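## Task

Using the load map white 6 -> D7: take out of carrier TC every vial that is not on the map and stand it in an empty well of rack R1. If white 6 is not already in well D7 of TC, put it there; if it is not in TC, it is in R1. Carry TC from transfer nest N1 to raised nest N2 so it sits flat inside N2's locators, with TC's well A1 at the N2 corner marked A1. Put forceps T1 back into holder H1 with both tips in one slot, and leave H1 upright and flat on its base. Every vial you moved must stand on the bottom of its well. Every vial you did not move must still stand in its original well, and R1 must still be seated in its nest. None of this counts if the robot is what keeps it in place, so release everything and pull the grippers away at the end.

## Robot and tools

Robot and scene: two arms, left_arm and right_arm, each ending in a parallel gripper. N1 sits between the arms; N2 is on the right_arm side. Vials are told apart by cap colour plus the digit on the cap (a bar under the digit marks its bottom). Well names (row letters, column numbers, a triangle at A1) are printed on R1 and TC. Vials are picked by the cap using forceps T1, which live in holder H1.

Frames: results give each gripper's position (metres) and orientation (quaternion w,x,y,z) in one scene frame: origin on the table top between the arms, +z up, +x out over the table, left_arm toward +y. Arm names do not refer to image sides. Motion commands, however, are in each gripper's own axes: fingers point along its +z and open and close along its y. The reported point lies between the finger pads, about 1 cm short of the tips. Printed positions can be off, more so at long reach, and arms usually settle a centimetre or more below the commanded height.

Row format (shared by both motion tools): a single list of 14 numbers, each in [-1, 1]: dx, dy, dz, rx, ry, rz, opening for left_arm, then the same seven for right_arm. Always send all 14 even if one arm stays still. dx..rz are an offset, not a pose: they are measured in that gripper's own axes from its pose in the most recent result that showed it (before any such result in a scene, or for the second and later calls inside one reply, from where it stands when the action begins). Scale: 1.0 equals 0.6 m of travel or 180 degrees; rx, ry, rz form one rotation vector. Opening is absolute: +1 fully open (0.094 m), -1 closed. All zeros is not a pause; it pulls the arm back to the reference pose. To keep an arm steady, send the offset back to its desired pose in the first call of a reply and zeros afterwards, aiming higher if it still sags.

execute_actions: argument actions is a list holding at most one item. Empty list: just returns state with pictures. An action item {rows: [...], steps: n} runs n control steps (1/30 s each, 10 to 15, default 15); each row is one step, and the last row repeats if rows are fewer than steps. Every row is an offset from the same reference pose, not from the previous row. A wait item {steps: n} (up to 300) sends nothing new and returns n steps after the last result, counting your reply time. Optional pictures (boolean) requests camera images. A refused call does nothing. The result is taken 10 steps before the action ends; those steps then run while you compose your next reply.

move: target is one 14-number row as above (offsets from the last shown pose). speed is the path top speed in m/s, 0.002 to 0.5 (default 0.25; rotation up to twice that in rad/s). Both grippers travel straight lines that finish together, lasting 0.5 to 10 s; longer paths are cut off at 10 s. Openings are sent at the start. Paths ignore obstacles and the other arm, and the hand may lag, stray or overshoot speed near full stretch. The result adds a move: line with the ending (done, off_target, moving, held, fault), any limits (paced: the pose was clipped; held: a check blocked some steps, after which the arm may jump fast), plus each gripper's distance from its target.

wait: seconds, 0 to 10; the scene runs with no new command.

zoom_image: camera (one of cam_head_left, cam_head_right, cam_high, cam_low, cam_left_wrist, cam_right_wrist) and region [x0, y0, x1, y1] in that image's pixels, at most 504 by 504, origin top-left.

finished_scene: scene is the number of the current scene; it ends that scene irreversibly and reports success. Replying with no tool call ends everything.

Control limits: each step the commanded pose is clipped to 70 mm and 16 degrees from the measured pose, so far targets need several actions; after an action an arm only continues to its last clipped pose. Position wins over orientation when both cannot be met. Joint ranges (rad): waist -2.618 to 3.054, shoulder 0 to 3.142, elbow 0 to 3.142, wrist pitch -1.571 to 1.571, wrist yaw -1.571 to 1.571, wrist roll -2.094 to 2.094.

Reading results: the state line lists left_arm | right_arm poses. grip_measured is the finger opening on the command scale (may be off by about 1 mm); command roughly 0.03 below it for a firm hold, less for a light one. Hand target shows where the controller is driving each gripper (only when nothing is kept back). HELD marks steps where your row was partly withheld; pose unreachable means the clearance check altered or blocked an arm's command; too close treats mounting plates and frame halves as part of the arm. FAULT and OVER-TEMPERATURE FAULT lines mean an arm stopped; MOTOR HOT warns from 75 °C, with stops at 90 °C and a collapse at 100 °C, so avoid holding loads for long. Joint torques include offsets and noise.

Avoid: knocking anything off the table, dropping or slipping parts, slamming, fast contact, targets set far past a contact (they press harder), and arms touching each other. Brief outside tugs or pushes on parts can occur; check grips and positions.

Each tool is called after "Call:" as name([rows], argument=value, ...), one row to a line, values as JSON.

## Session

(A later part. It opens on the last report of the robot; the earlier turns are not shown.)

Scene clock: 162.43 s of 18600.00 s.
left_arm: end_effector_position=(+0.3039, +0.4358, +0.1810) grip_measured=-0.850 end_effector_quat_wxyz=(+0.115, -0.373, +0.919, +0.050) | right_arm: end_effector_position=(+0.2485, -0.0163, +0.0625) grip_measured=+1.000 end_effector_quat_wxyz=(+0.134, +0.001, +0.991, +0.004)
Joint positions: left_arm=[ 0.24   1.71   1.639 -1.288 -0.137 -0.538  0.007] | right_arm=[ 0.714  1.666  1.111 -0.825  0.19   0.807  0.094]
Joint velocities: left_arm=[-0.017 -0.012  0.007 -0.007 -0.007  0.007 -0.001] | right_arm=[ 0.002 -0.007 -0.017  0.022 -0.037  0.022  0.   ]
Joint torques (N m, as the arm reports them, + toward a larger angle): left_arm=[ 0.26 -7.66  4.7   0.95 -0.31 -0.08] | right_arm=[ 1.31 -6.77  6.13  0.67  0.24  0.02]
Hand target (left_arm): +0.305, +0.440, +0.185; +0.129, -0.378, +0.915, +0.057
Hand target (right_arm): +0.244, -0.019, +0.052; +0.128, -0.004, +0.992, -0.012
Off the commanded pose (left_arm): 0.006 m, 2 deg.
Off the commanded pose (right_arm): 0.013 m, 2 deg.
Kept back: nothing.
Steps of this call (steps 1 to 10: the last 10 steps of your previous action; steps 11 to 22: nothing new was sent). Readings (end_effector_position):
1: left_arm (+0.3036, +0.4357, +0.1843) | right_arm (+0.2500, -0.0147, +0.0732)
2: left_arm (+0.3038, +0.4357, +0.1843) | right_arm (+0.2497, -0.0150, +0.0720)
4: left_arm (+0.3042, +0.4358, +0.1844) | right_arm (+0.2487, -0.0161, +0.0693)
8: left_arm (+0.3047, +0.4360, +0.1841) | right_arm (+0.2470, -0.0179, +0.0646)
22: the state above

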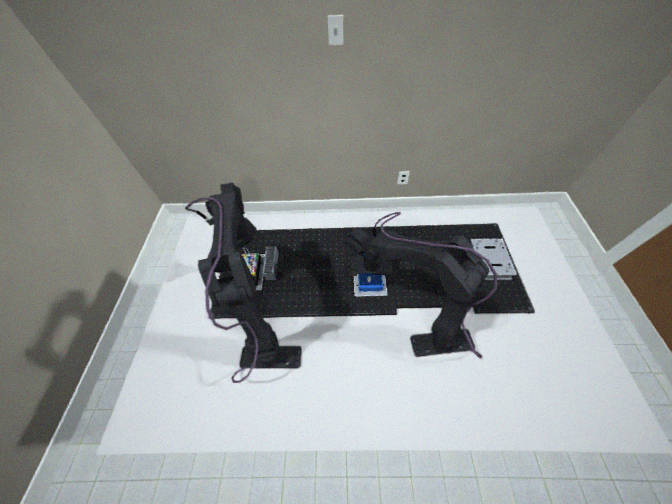

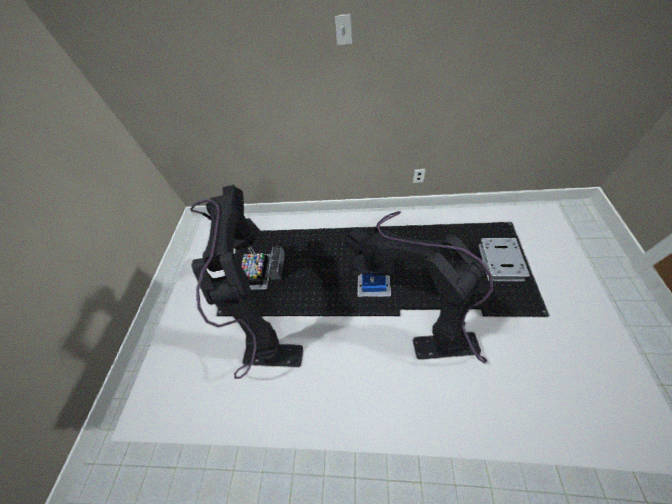

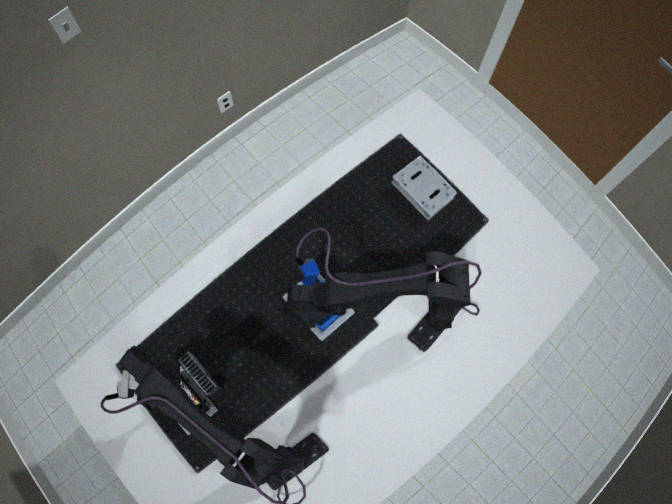

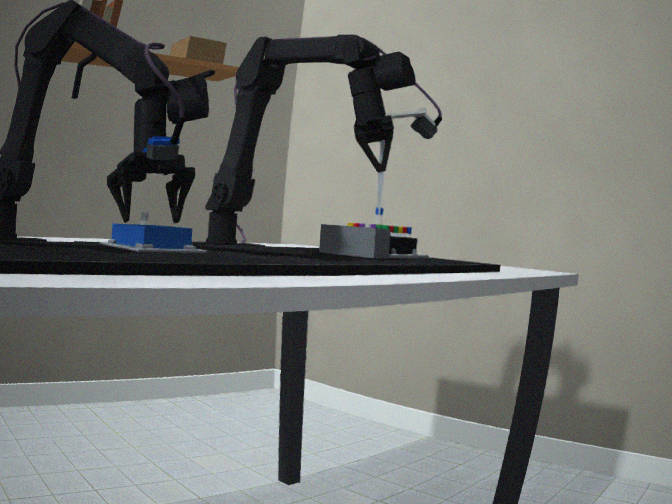

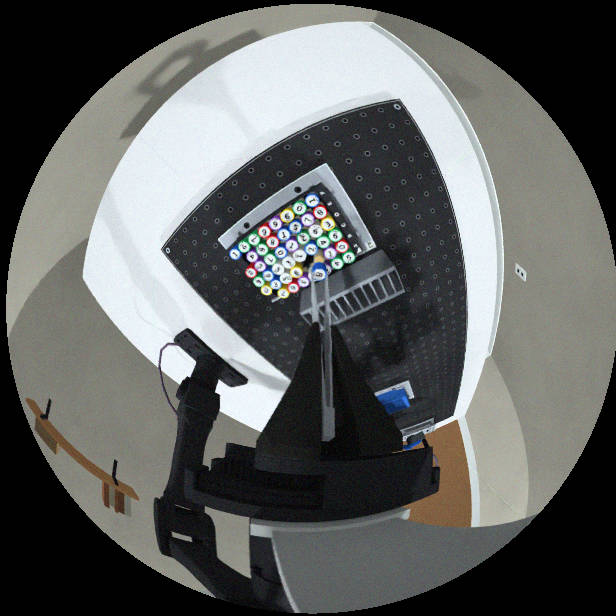

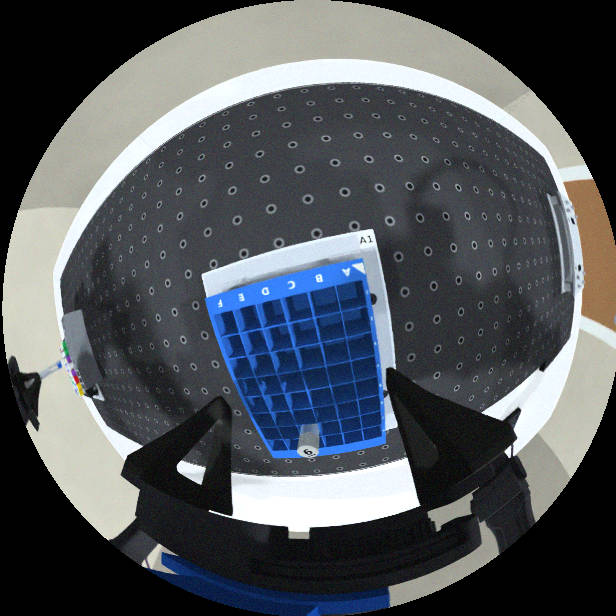

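Call:
execute_actions([
  {"rows": [[-0.0057,0.0042,-0.0026,-0.0005,-0.0087,-0.0035,-0.86,0.0144,-0.0065,0.0176,0.0100,0.0037,-0.0048,1],[-0.0049,0.0044,-0.0009,-0.0007,-0.0083,-0.0034,-0.86,0.0147,-0.0065,0.0188,0.0100,0.0037,-0.0048,1],[-0.0053,0.0039,0.0008,-0.0005,-0.0087,-0.0035,-0.86,0.0150,-0.0065,0.0199,0.0100,0.0037,-0.0048,1],[-0.0061,0.0033,0.0025,-0.0001,-0.0094,-0.0036,-0.86,0.0153,-0.0065,0.0211,0.0100,0.0037,-0.0048,1],[-0.0065,0.0028,0.0041,0.0002,-0.0099,-0.0036,-0.86,0.0157,-0.0065,0.0222,0.0100,0.0037,-0.0048,1],[-0.0068,0.0023,0.0058,0.0004,-0.0103,-0.0037,-0.86,0.0160,-0.0065,0.0234,0.0100,0.0037,-0.0048,1],[-0.0065,0.0023,0.0075,0.0004,-0.0101,-0.0037,-0.86,0.0163,-0.0065,0.0245,0.0100,0.0037,-0.0048,1],[-0.0061,0.0023,0.0091,0.0003,-0.0100,-0.0037,-0.86,0.0166,-0.0065,0.0257,0.0100,0.0037,-0.0048,1],[-0.0058,0.0022,0.0108,0.0002,-0.0099,-0.0037,-0.86,0.0169,-0.0065,0.0268,0.0100,0.0037,-0.0048,1],[-0.0054,0.0022,0.0125,0.0002,-0.0098,-0.0036,-0.86,0.0172,-0.0065,0.0280,0.0100,0.0037,-0.0048,1],[-0.0051,0.0021,0.0141,0.0001,-0.0097,-0.0036,-0.86,0.0175,-0.0065,0.0291,0.0100,0.0037,-0.0048,1],[-0.0047,0.0021,0.0158,0.0001,-0.0096,-0.0036,-0.86,0.0179,-0.0065,0.0303,0.0100,0.0037,-0.0048,1],[-0.0036,0.0025,0.0174,-0.0003,-0.0090,-0.0035,-0.86,0.0182,-0.0065,0.0314,0.0100,0.0037,-0.0048,1],[-0.0025,0.0029,0.0191,-0.0007,-0.0084,-0.0034,-0.86,0.0185,-0.0065,0.0326,0.0100,0.0037,-0.0048,1],[-0.0019,0.0031,0.0200,-0.0009,-0.0080,-0.0034,-0.86,0.0188,-0.0065,0.0337,0.0100,0.0037,-0.0048,1]], "steps": 15},
])

Call:
execute_actions([
  {"steps": 22},
], pictures=true)

Scene clock: 167.83 s of 18600.00 s.
left_arm: end_effector_position=(+0.3040, +0.4359, +0.1787) grip_measured=-0.850 end_effector_quat_wxyz=(+0.114, -0.373, +0.919, +0.050) | right_arm: end_effector_position=(+0.2479, -0.0169, +0.0599) grip_measured=+1.000 end_effector_quat_wxyz=(+0.134, +0.001, +0.991, +0.004)
Joint positions: left_arm=[ 0.24   1.71   1.63  -1.279 -0.137 -0.538  0.007] | right_arm=[ 0.714  1.666  1.1   -0.814  0.19   0.807  0.094]
Joint velocities: left_arm=[-0.027 -0.012 -0.144  0.051  0.022  0.11  -0.   ] | right_arm=[ 0.002 -0.017 -0.115  0.051  0.007 -0.051  0.   ]
Joint torques (N m, as the arm reports them, + toward a larger angle): left_arm=[ 0.22 -7.74  4.54  0.9  -0.25 -0.1 ] | right_arm=[ 1.22 -6.97  6.09  0.69  0.24  0.  ]
Steps of this call (steps 1 to 90: nothing new was sent; then 2.23 s passed at rest; steps 91 to 95: the first 5 steps of this action). Readings (end_effector_position):
91: left_arm (+0.3039, +0.4359, +0.1811) | right_arm (+0.2488, -0.0160, +0.0626)
92: left_arm (+0.3039, +0.4359, +0.1811) | right_arm (+0.2489, -0.0159, +0.0623)
94: left_arm (+0.3041, +0.4359, +0.1798) | right_arm (+0.2484, -0.0164, +0.0608)
95: the state above

Scene clock: 168.57 s of 18600.00 s.
left_arm: end_effector_position=(+0.3041, +0.4359, +0.1663) grip_measured=-0.850 end_effector_quat_wxyz=(+0.111, -0.373, +0.920, +0.051) | right_arm: end_effector_position=(+0.2473, -0.0176, +0.0490) grip_measured=+1.000 end_effector_quat_wxyz=(+0.131, +0.001, +0.991, +0.001)
Joint positions: left_arm=[ 0.24   1.71   1.581 -1.237 -0.137 -0.538  0.007] | right_arm=[ 0.714  1.683  1.075 -0.779  0.19   0.807  0.094]
Joint velocities: left_arm=[-0.012 -0.002  0.012 -0.051 -0.007 -0.051 -0.   ] | right_arm=[ 0.007  0.002 -0.007  0.037 -0.037  0.022  0.   ]
Joint torques (N m, as the arm reports them, + toward a larger angle): left_arm=[ 0.29 -7.72  4.61  0.93 -0.27 -0.09] | right_arm=[ 1.17 -7.54  6.15  0.65  0.24  0.01]
Hand target (left_arm): +0.305, +0.440, +0.170; +0.125, -0.378, +0.916, +0.056
Hand target (right_arm): +0.243, -0.020, +0.041; +0.128, -0.004, +0.992, -0.012
Off the commanded pose (left_arm): 0.006 m, 2 deg.
Off the commanded pose (right_arm): 0.010 m, 2 deg.
Kept back: nothing.
Steps of this call (steps 1 to 10: the last 10 steps of your previous action; steps 11 to 22: nothing new was sent). Readings (end_effector_position):
1: left_arm (+0.3039, +0.4358, +0.1773) | right_arm (+0.2474, -0.0175, +0.0590)
2: left_arm (+0.3036, +0.4358, +0.1760) | right_arm (+0.2470, -0.0179, +0.0583)
4: left_arm (+0.3033, +0.4357, +0.1736) | right_arm (+0.2466, -0.0183, +0.0571)
8: left_arm (+0.3036, +0.4358, +0.1697) | right_arm (+0.2470, -0.0179, +0.0542)
22: the state above

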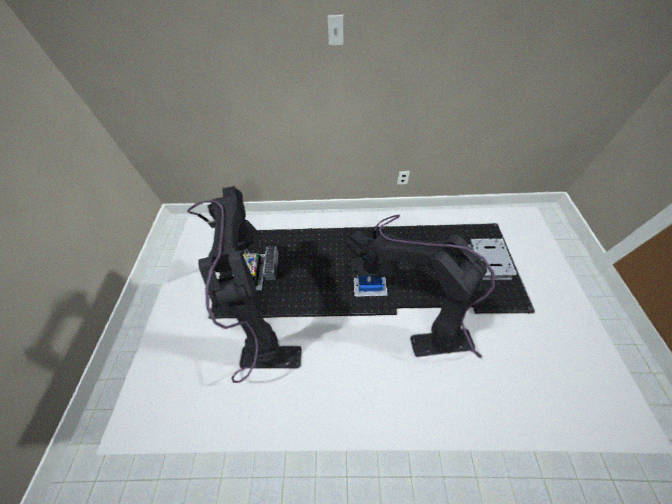

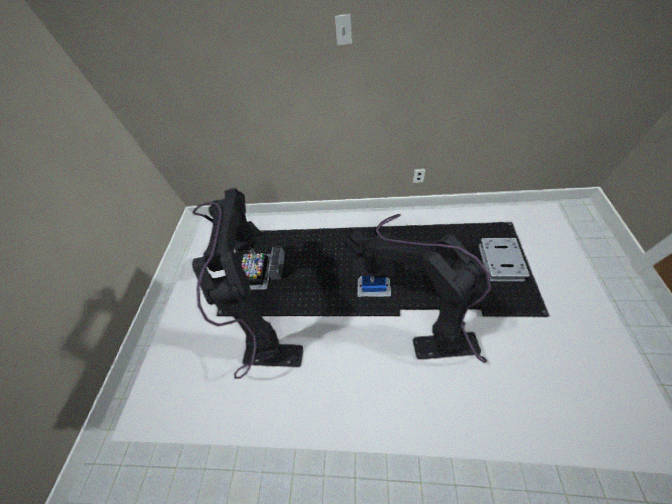

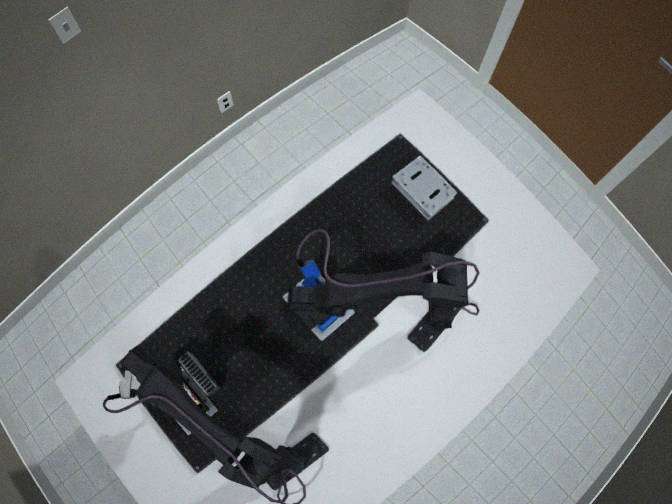

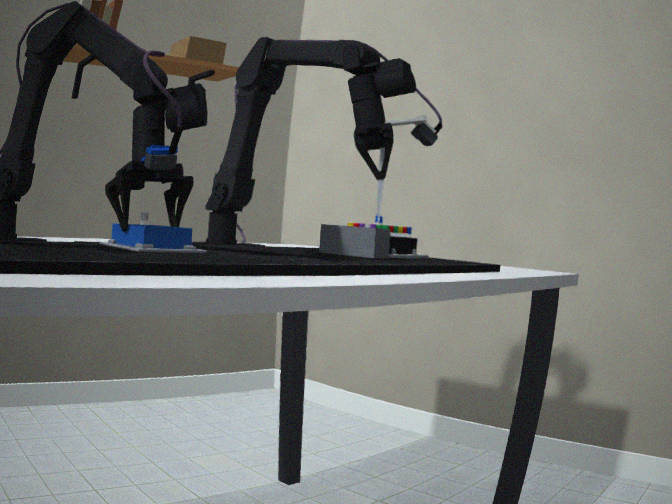

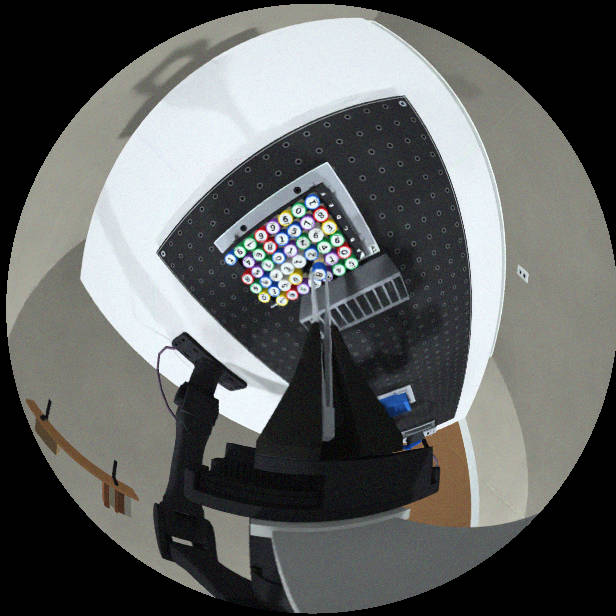

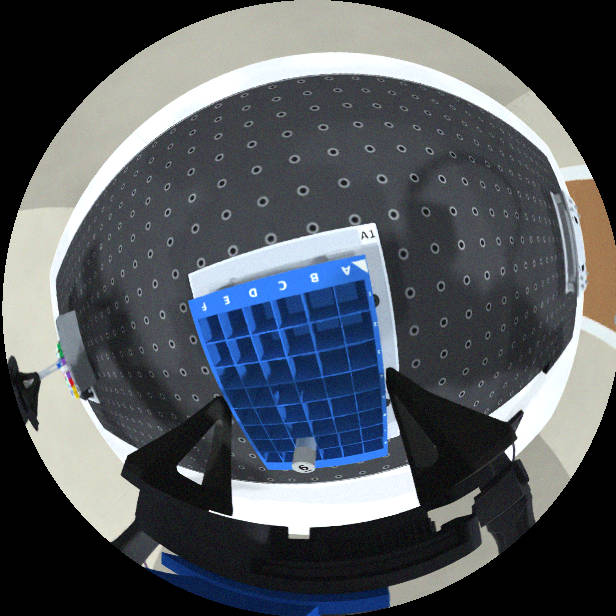

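Call:
zoom_image(camera="cam_left_wrist", region=[285, 230, 355, 300])

Call:
zoom_image(camera="cam_low", region=[340, 190, 420, 250])

Call:
zoom_image(camera="cam_low", region=[95, 140, 215, 260])

Region (285, 230, 355, 300) of cam_left_wrist's 616x616 image, scaled by 7.200, with more detail than that image has.

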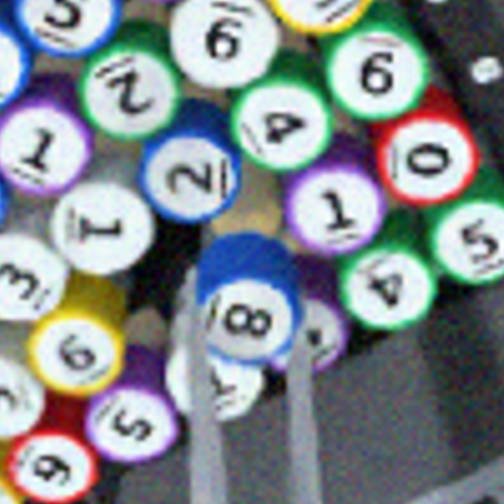

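Region (340, 190, 420, 250) of cam_low's 672x504 image, scaled by 6.300, with more detail than that image has; it fills the top 378 rows of this view, and the rest is white.

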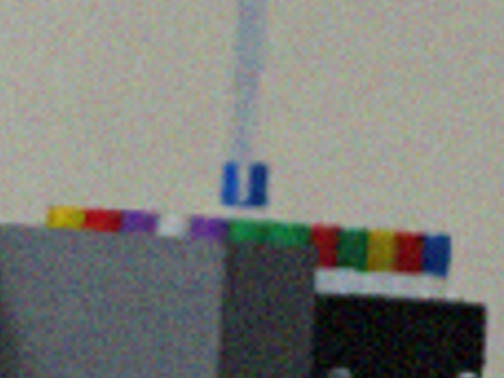

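Region (95, 140, 215, 260) of cam_low's 672x504 image, scaled by 4.200, with more detail than that image has.

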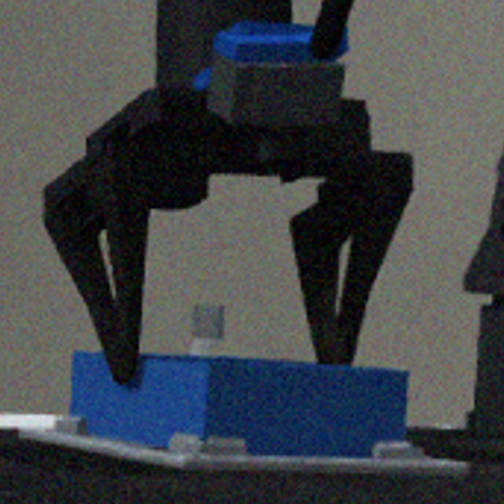

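Call:
execute_actions([
  {"rows": [[-0.0062,0.0038,-0.0022,-0.0003,-0.0091,-0.0035,-0.86,0.0121,-0.0053,0.0140,0.0085,0.0022,-0.0044,1],[-0.0054,0.0039,-0.0006,-0.0005,-0.0087,-0.0035,-0.86,0.0124,-0.0053,0.0152,0.0085,0.0022,-0.0044,1],[-0.0058,0.0035,0.0011,-0.0002,-0.0091,-0.0035,-0.86,0.0127,-0.0053,0.0163,0.0085,0.0022,-0.0044,1],[-0.0069,0.0026,0.0029,0.0004,-0.0101,-0.0037,-0.86,0.0130,-0.0053,0.0175,0.0085,0.0022,-0.0044,1],[-0.0076,0.0019,0.0047,0.0008,-0.0109,-0.0038,-0.86,0.0133,-0.0053,0.0186,0.0085,0.0022,-0.0044,1],[-0.0076,0.0017,0.0065,0.0009,-0.0110,-0.0038,-0.86,0.0136,-0.0053,0.0198,0.0085,0.0022,-0.0044,1],[-0.0071,0.0016,0.0083,0.0008,-0.0110,-0.0038,-0.86,0.0139,-0.0053,0.0209,0.0085,0.0022,-0.0044,1],[-0.0068,0.0016,0.0102,0.0008,-0.0109,-0.0038,-0.86,0.0143,-0.0053,0.0221,0.0085,0.0022,-0.0044,1],[-0.0063,0.0015,0.0120,0.0007,-0.0108,-0.0038,-0.86,0.0146,-0.0053,0.0232,0.0085,0.0022,-0.0044,1],[-0.0059,0.0015,0.0138,0.0007,-0.0107,-0.0038,-0.86,0.0149,-0.0053,0.0244,0.0085,0.0022,-0.0044,1],[-0.0055,0.0014,0.0156,0.0007,-0.0107,-0.0038,-0.86,0.0152,-0.0053,0.0255,0.0085,0.0022,-0.0044,1],[-0.0047,0.0016,0.0172,0.0005,-0.0104,-0.0037,-0.86,0.0155,-0.0053,0.0267,0.0085,0.0022,-0.0044,1],[-0.0037,0.0020,0.0187,0.0001,-0.0098,-0.0036,-0.86,0.0158,-0.0053,0.0278,0.0085,0.0022,-0.0044,1],[-0.0026,0.0024,0.0200,-0.0002,-0.0092,-0.0035,-0.86,0.0161,-0.0053,0.0290,0.0085,0.0022,-0.0044,1],[-0.0021,0.0026,0.0208,-0.0004,-0.0089,-0.0035,-0.86,0.0164,-0.0053,0.0301,0.0085,0.0022,-0.0044,1]], "steps": 15},
])

Call:
execute_actions([
  {"steps": 22},
], pictures=true)

Scene clock: 172.37 s of 18600.00 s.
left_arm: end_effector_position=(+0.3047, +0.4360, +0.1641) grip_measured=-0.850 end_effector_quat_wxyz=(+0.112, -0.373, +0.920, +0.051) | right_arm: end_effector_position=(+0.2483, -0.0165, +0.0489) grip_measured=+1.000 end_effector_quat_wxyz=(+0.133, +0.001, +0.991, +0.004)
Joint positions: left_arm=[ 0.24   1.71   1.572 -1.227 -0.137 -0.538  0.007] | right_arm=[ 0.714  1.683  1.073 -0.771  0.19   0.807  0.094]
Joint velocities: left_arm=[ 0.012 -0.002 -0.125  0.139  0.007 -0.007  0.   ] | right_arm=[ 0.012  0.002 -0.061  0.198 -0.066 -0.007  0.   ]
Joint torques (N m, as the arm reports them, + toward a larger angle): left_arm=[ 0.25 -7.71  4.58  0.89 -0.27 -0.09] | right_arm=[ 1.12 -7.16  5.59  0.59  0.23 -0.01]
Steps of this call (steps 1 to 90: nothing new was sent; then 0.63 s passed at rest; steps 91 to 95: the first 5 steps of this action). Readings (end_effector_position):
91: left_arm (+0.3042, +0.4359, +0.1663) | right_arm (+0.2475, -0.0174, +0.0490)
92: left_arm (+0.3043, +0.4359, +0.1663) | right_arm (+0.2476, -0.0172, +0.0491)
94: left_arm (+0.3047, +0.4360, +0.1652) | right_arm (+0.2482, -0.0167, +0.0492)
95: the state above

Scene clock: 173.10 s of 18600.00 s.
left_arm: end_effector_position=(+0.3048, +0.4360, +0.1515) grip_measured=-0.850 end_effector_quat_wxyz=(+0.110, -0.373, +0.920, +0.051) | right_arm: end_effector_position=(+0.2468, -0.0181, +0.0381) grip_measured=+1.000 end_effector_quat_wxyz=(+0.131, +0.001, +0.991, +0.001)
Joint positions: left_arm=[ 0.24   1.71   1.523 -1.181 -0.137 -0.538  0.007] | right_arm=[ 0.714  1.698  1.045 -0.736  0.19   0.807  0.094]
Joint velocities: left_arm=[ 0.012  0.007  0.002  0.022 -0.037 -0.037  0.001] | right_arm=[-0.007 -0.027 -0.017  0.037  0.066  0.022  0.   ]
Joint torques (N m, as the arm reports them, + toward a larger angle): left_arm=[ 0.27 -7.71  4.65  0.93 -0.27 -0.08] | right_arm=[ 1.22 -7.51  6.03  0.64  0.24  0.  ]
Hand target (left_arm): +0.306, +0.440, +0.155; +0.124, -0.377, +0.916, +0.056
Hand target (right_arm): +0.242, -0.021, +0.030; +0.128, -0.004, +0.992, -0.013
Off the commanded pose (left_arm): 0.005 m, 2 deg.
Off the commanded pose (right_arm): 0.010 m, 2 deg.
Kept back: nothing.
Steps of this call (steps 1 to 10: the last 10 steps of your previous action; steps 11 to 22: nothing new was sent). Readings (end_effector_position):
1: left_arm (+0.3046, +0.4360, +0.1627) | right_arm (+0.2483, -0.0165, +0.0484)
2: left_arm (+0.3043, +0.4359, +0.1613) | right_arm (+0.2480, -0.0168, +0.0476)
4: left_arm (+0.3041, +0.4359, +0.1588) | right_arm (+0.2471, -0.0178, +0.0458)
8: left_arm (+0.3043, +0.4359, +0.1545) | right_arm (+0.2463, -0.0187, +0.0433)
22: the state above

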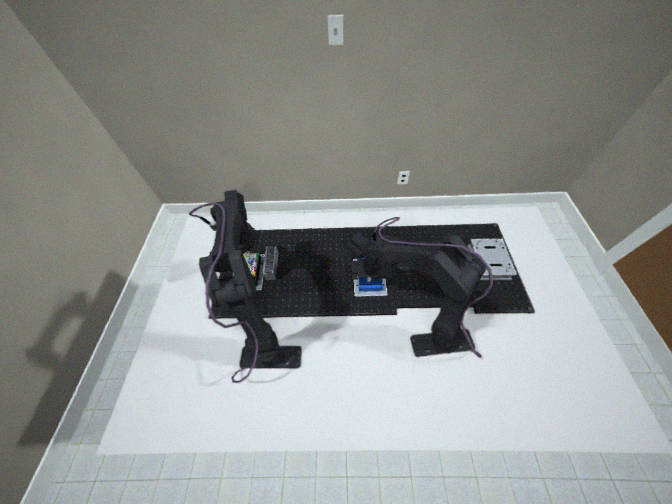

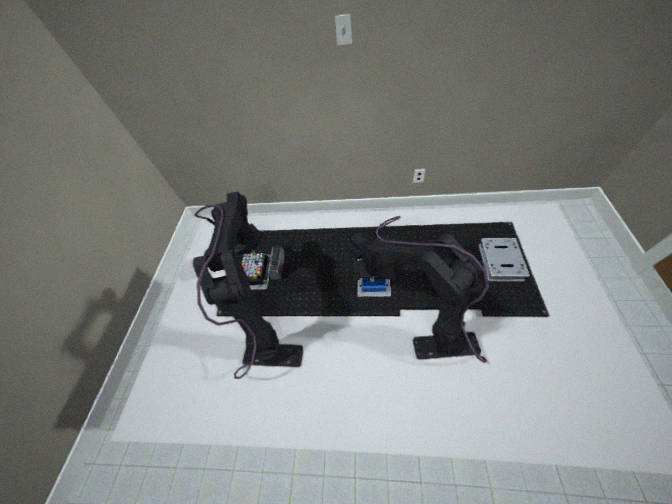

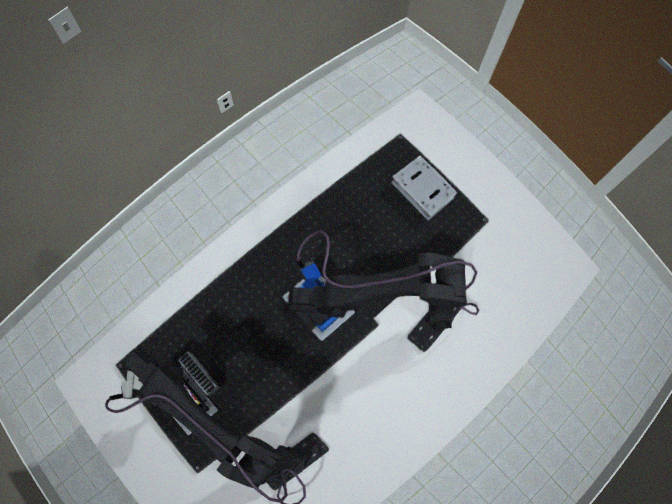

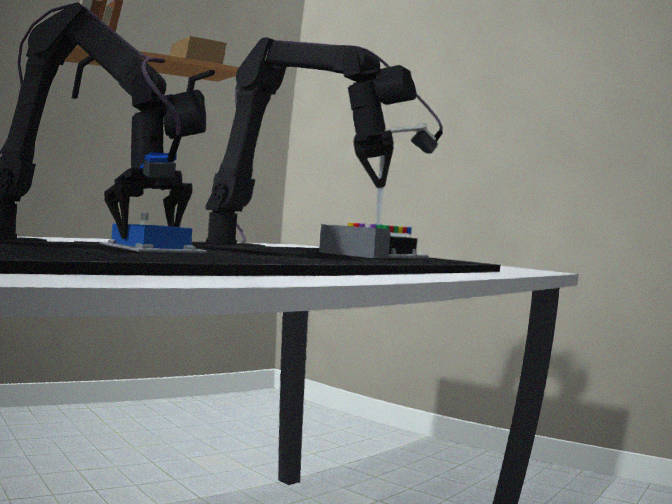

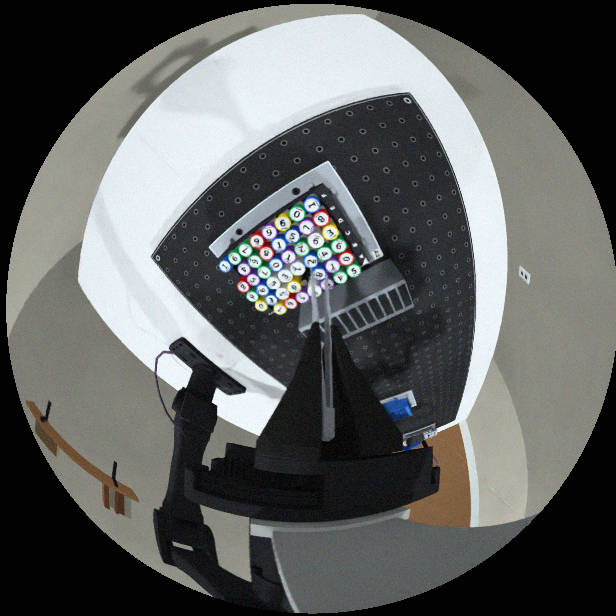

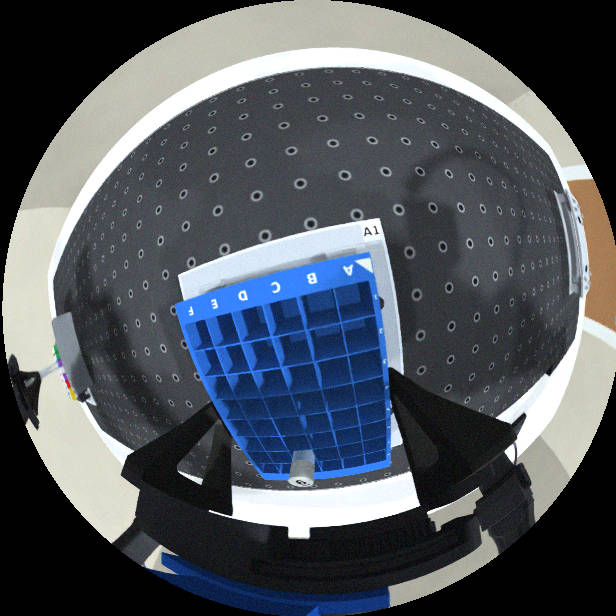

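Call:
zoom_image(camera="cam_low", region=[355, 205, 405, 240])

Call:
zoom_image(camera="cam_left_wrist", region=[285, 230, 355, 300])

Region (355, 205, 405, 240) of cam_low's 672x504 image, scaled by 10.080, with more detail than that image has; it fills the top 353 rows of this view, and the rest is white.

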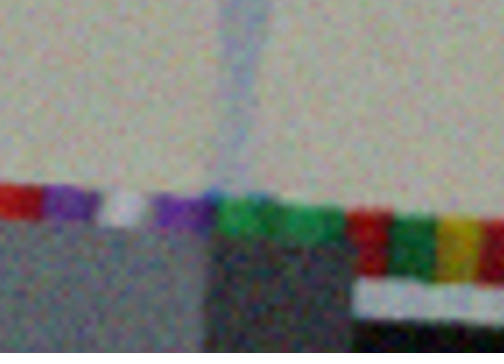

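Region (285, 230, 355, 300) of cam_left_wrist's 616x616 image, scaled by 7.200, with more detail than that image has.

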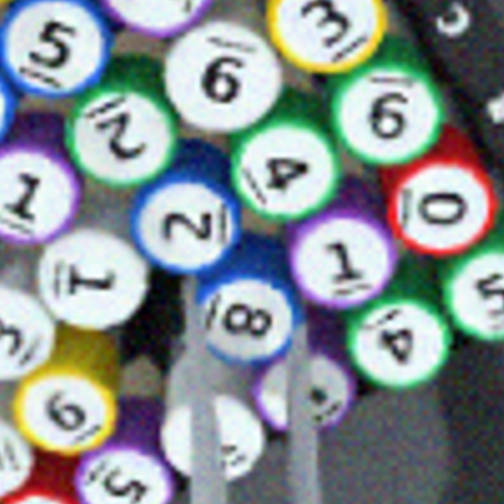

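Call:
execute_actions([
  {"rows": [[-0.0067,0.0036,-0.0022,-0.0002,-0.0092,-0.0036,-0.86,0.0108,-0.0045,0.0128,0.0083,0.0020,-0.0044,0.95],[-0.0064,0.0037,-0.0012,-0.0003,-0.0090,-0.0036,-0.86,0.0108,-0.0045,0.0128,0.0083,0.0020,-0.0044,0.91],[-0.0064,0.0036,-0.0008,-0.0002,-0.0092,-0.0036,-0.86,0.0108,-0.0045,0.0128,0.0083,0.0020,-0.0044,0.88],[-0.0065,0.0035,-0.0008,0,-0.0095,-0.0036,-0.86,0.0108,-0.0045,0.0128,0.0083,0.0020,-0.0044,0.865],[-0.0065,0.0035,-0.0008,0,-0.0095,-0.0036,-0.86,0.0108,-0.0045,0.0128,0.0083,0.0020,-0.0044,0.855],[-0.0065,0.0035,-0.0008,0,-0.0095,-0.0036,-0.86,0.0108,-0.0045,0.0128,0.0083,0.0020,-0.0044,0.845],[-0.0065,0.0035,-0.0008,0,-0.0095,-0.0036,-0.86,0.0108,-0.0045,0.0128,0.0083,0.0020,-0.0044,0.838],[-0.0065,0.0035,-0.0008,0,-0.0095,-0.0036,-0.86,0.0108,-0.0045,0.0128,0.0083,0.0020,-0.0044,0.831],[-0.0065,0.0035,-0.0008,0,-0.0095,-0.0036,-0.85,0.0108,-0.0045,0.0128,0.0083,0.0020,-0.0044,0.824],[-0.0065,0.0035,-0.0008,0,-0.0095,-0.0036,-0.835,0.0108,-0.0045,0.0128,0.0083,0.0020,-0.0044,0.817],[-0.0065,0.0035,-0.0008,0,-0.0095,-0.0036,-0.82,0.0108,-0.0045,0.0128,0.0083,0.0020,-0.0044,0.81],[-0.0065,0.0035,-0.0008,0,-0.0095,-0.0036,-0.81,0.0108,-0.0045,0.0128,0.0083,0.0020,-0.0044,0.804],[-0.0065,0.0035,-0.0008,0,-0.0095,-0.0036,-0.80,0.0108,-0.0045,0.0128,0.0083,0.0020,-0.0044,0.798],[-0.0065,0.0035,-0.0008,0,-0.0095,-0.0036,-0.79,0.0108,-0.0045,0.0128,0.0083,0.0020,-0.0044,0.792],[-0.0065,0.0035,-0.0008,0,-0.0095,-0.0036,-0.78,0.0108,-0.0045,0.0128,0.0083,0.0020,-0.0044,0.79]], "steps": 15},
])

Call:
execute_actions([
  {"steps": 18},
], pictures=true)

Scene clock: 175.37 s of 18600.00 s.
left_arm: end_effector_position=(+0.3054, +0.4362, +0.1516) grip_measured=-0.850 end_effector_quat_wxyz=(+0.111, -0.373, +0.920, +0.051) | right_arm: end_effector_position=(+0.2472, -0.0178, +0.0382) grip_measured=+0.863 end_effector_quat_wxyz=(+0.132, +0.001, +0.991, +0.002)
Joint positions: left_arm=[ 0.24   1.71   1.523 -1.179 -0.137 -0.538  0.007] | right_arm=[ 0.714  1.698  1.045 -0.734  0.19   0.807  0.088]
Joint velocities: left_arm=[ 0.017 -0.012  0.012  0.095 -0.095  0.007 -0.001] | right_arm=[-0.007 -0.002 -0.002 -0.022 -0.007 -0.022 -0.011]
Joint torques (N m, as the arm reports them, + toward a larger angle): left_arm=[ 0.3  -7.75  4.11  0.95 -0.27 -0.07] | right_arm=[ 1.11 -7.45  5.96  0.67  0.21 -0.01]
Steps of this call (steps 1 to 63: nothing new was sent; steps 64 to 68: the first 5 steps of this action). Readings (end_effector_position):
64: left_arm (+0.3048, +0.4360, +0.1515) | right_arm (+0.2470, -0.0179, +0.0381)
65: left_arm (+0.3048, +0.4361, +0.1515) | right_arm (+0.2471, -0.0178, +0.0382)
67: left_arm (+0.3052, +0.4361, +0.1516) | right_arm (+0.2471, -0.0178, +0.0382)
68: the state above

Scene clock: 175.97 s of 18600.00 s.
left_arm: end_effector_position=(+0.3063, +0.4364, +0.1518) grip_measured=-0.782 end_effector_quat_wxyz=(+0.113, -0.373, +0.920, +0.051) | right_arm: end_effector_position=(+0.2473, -0.0182, +0.0382) grip_measured=+0.807 end_effector_quat_wxyz=(+0.132, +0.001, +0.991, +0.001)
Joint positions: left_arm=[ 0.24   1.71   1.523 -1.175 -0.137 -0.538  0.01 ] | right_arm=[ 0.714  1.698  1.045 -0.734  0.192  0.807  0.085]
Joint velocities: left_arm=[-0.012  0.012 -0.002  0.081 -0.022 -0.022  0.   ] | right_arm=[ 0.007 -0.002 -0.002  0.051  0.051  0.007 -0.   ]
Joint torques (N m, as the arm reports them, + toward a larger angle): left_arm=[ 0.33 -7.76  4.11  0.91 -0.27 -0.09] | right_arm=[ 1.15 -7.39  6.    0.67  0.23  0.01]
Hand target (left_arm): +0.306, +0.440, +0.153; +0.123, -0.377, +0.916, +0.056
Hand target (right_arm): +0.243, -0.021, +0.029; +0.128, -0.004, +0.992, -0.013
Off the commanded pose (left_arm): 0.004 m, 2 deg.
Off the commanded pose (right_arm): 0.011 m, 2 deg.
Kept back: nothing.
Steps of this call (steps 1 to 10: the last 10 steps of your previous action; steps 11 to 18: nothing new was sent). Readings (end_effector_position):
1: left_arm (+0.3054, +0.4362, +0.1516) | right_arm (+0.2472, -0.0179, +0.0382)
2: left_arm (+0.3054, +0.4362, +0.1516) | right_arm (+0.2473, -0.0179, +0.0382)
4: left_arm (+0.3054, +0.4362, +0.1516) | right_arm (+0.2474, -0.0181, +0.0382)
8: left_arm (+0.3057, +0.4363, +0.1517) | right_arm (+0.2473, -0.0182, +0.0382)
18: the state above

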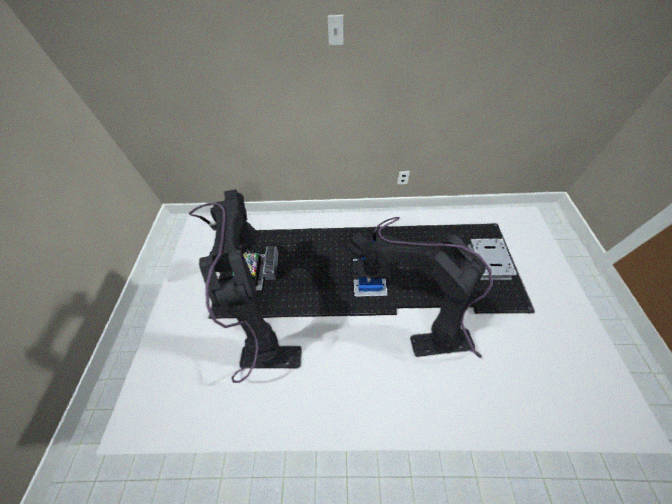

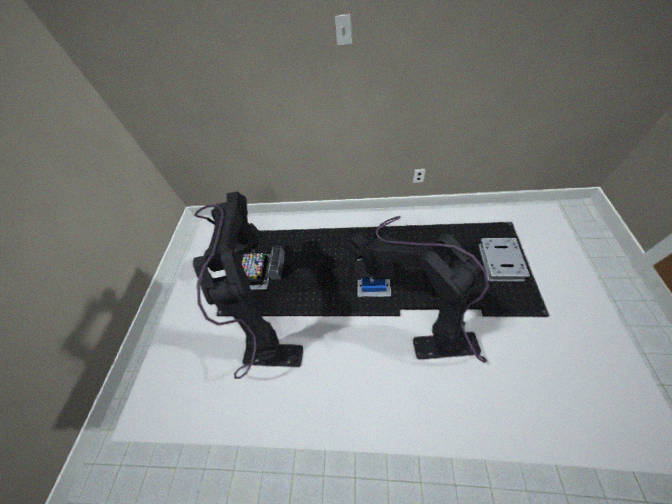

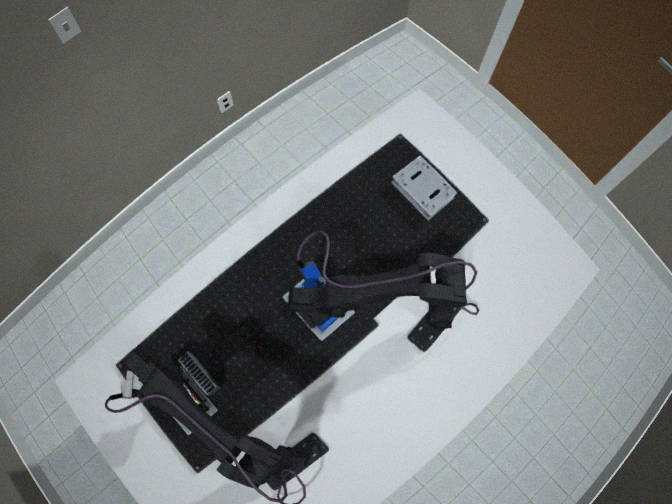

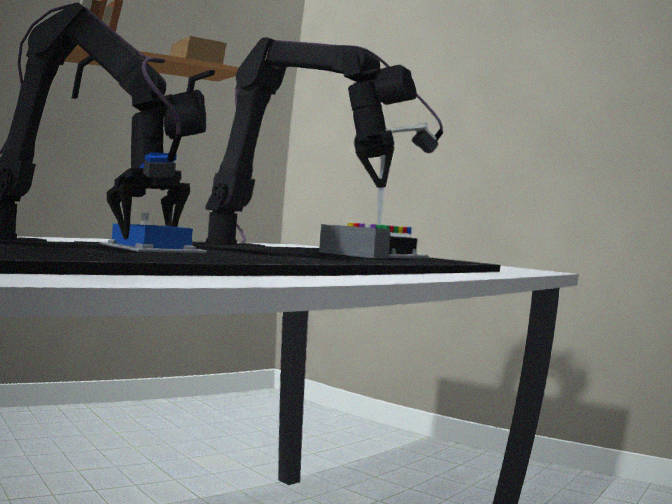

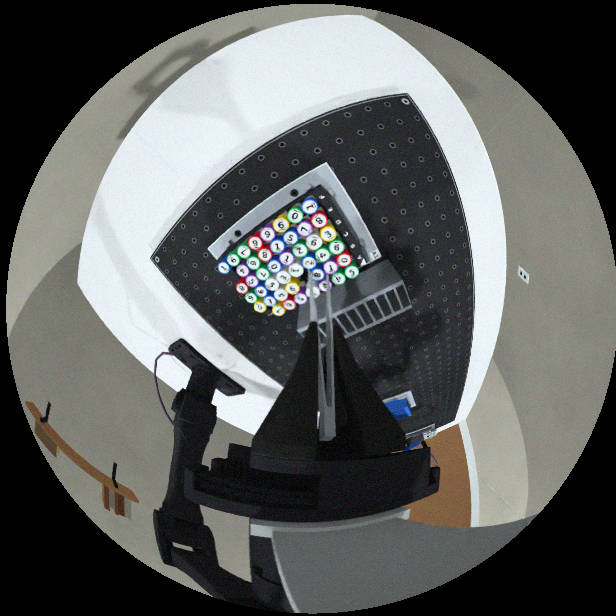

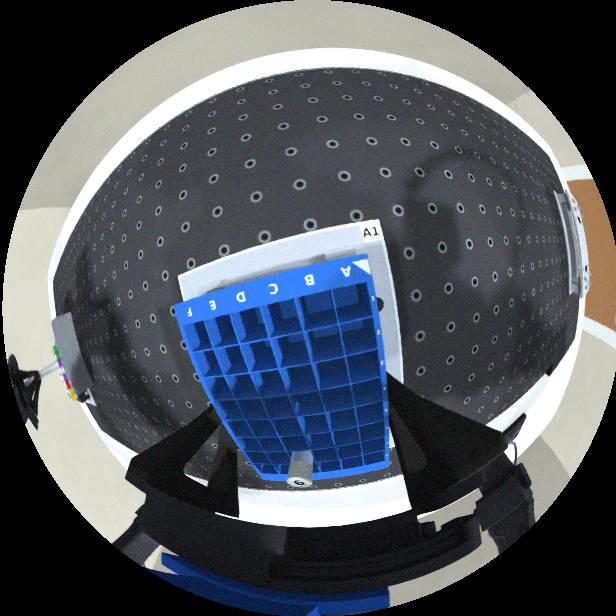

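Call:
zoom_image(camera="cam_left_wrist", region=[285, 230, 355, 300])

Call:
zoom_image(camera="cam_low", region=[355, 205, 405, 240])

Region (285, 230, 355, 300) of cam_left_wrist's 616x616 image, scaled by 7.200, with more detail than that image has.

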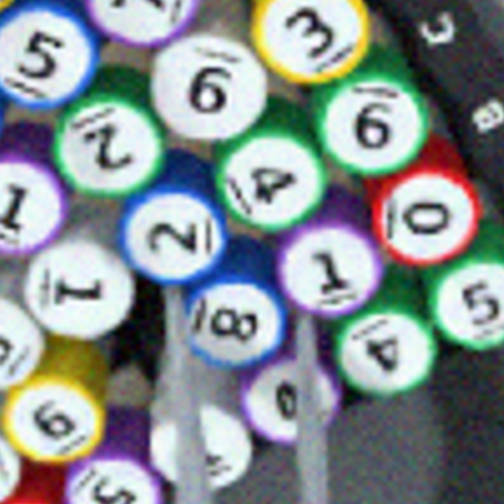

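Region (355, 205, 405, 240) of cam_low's 672x504 image, scaled by 10.080, with more detail than that image has; it fills the top 353 rows of this view, and the rest is white.

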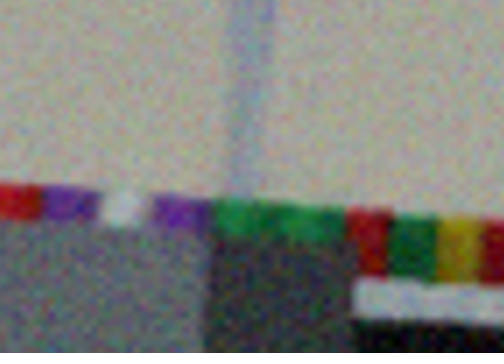

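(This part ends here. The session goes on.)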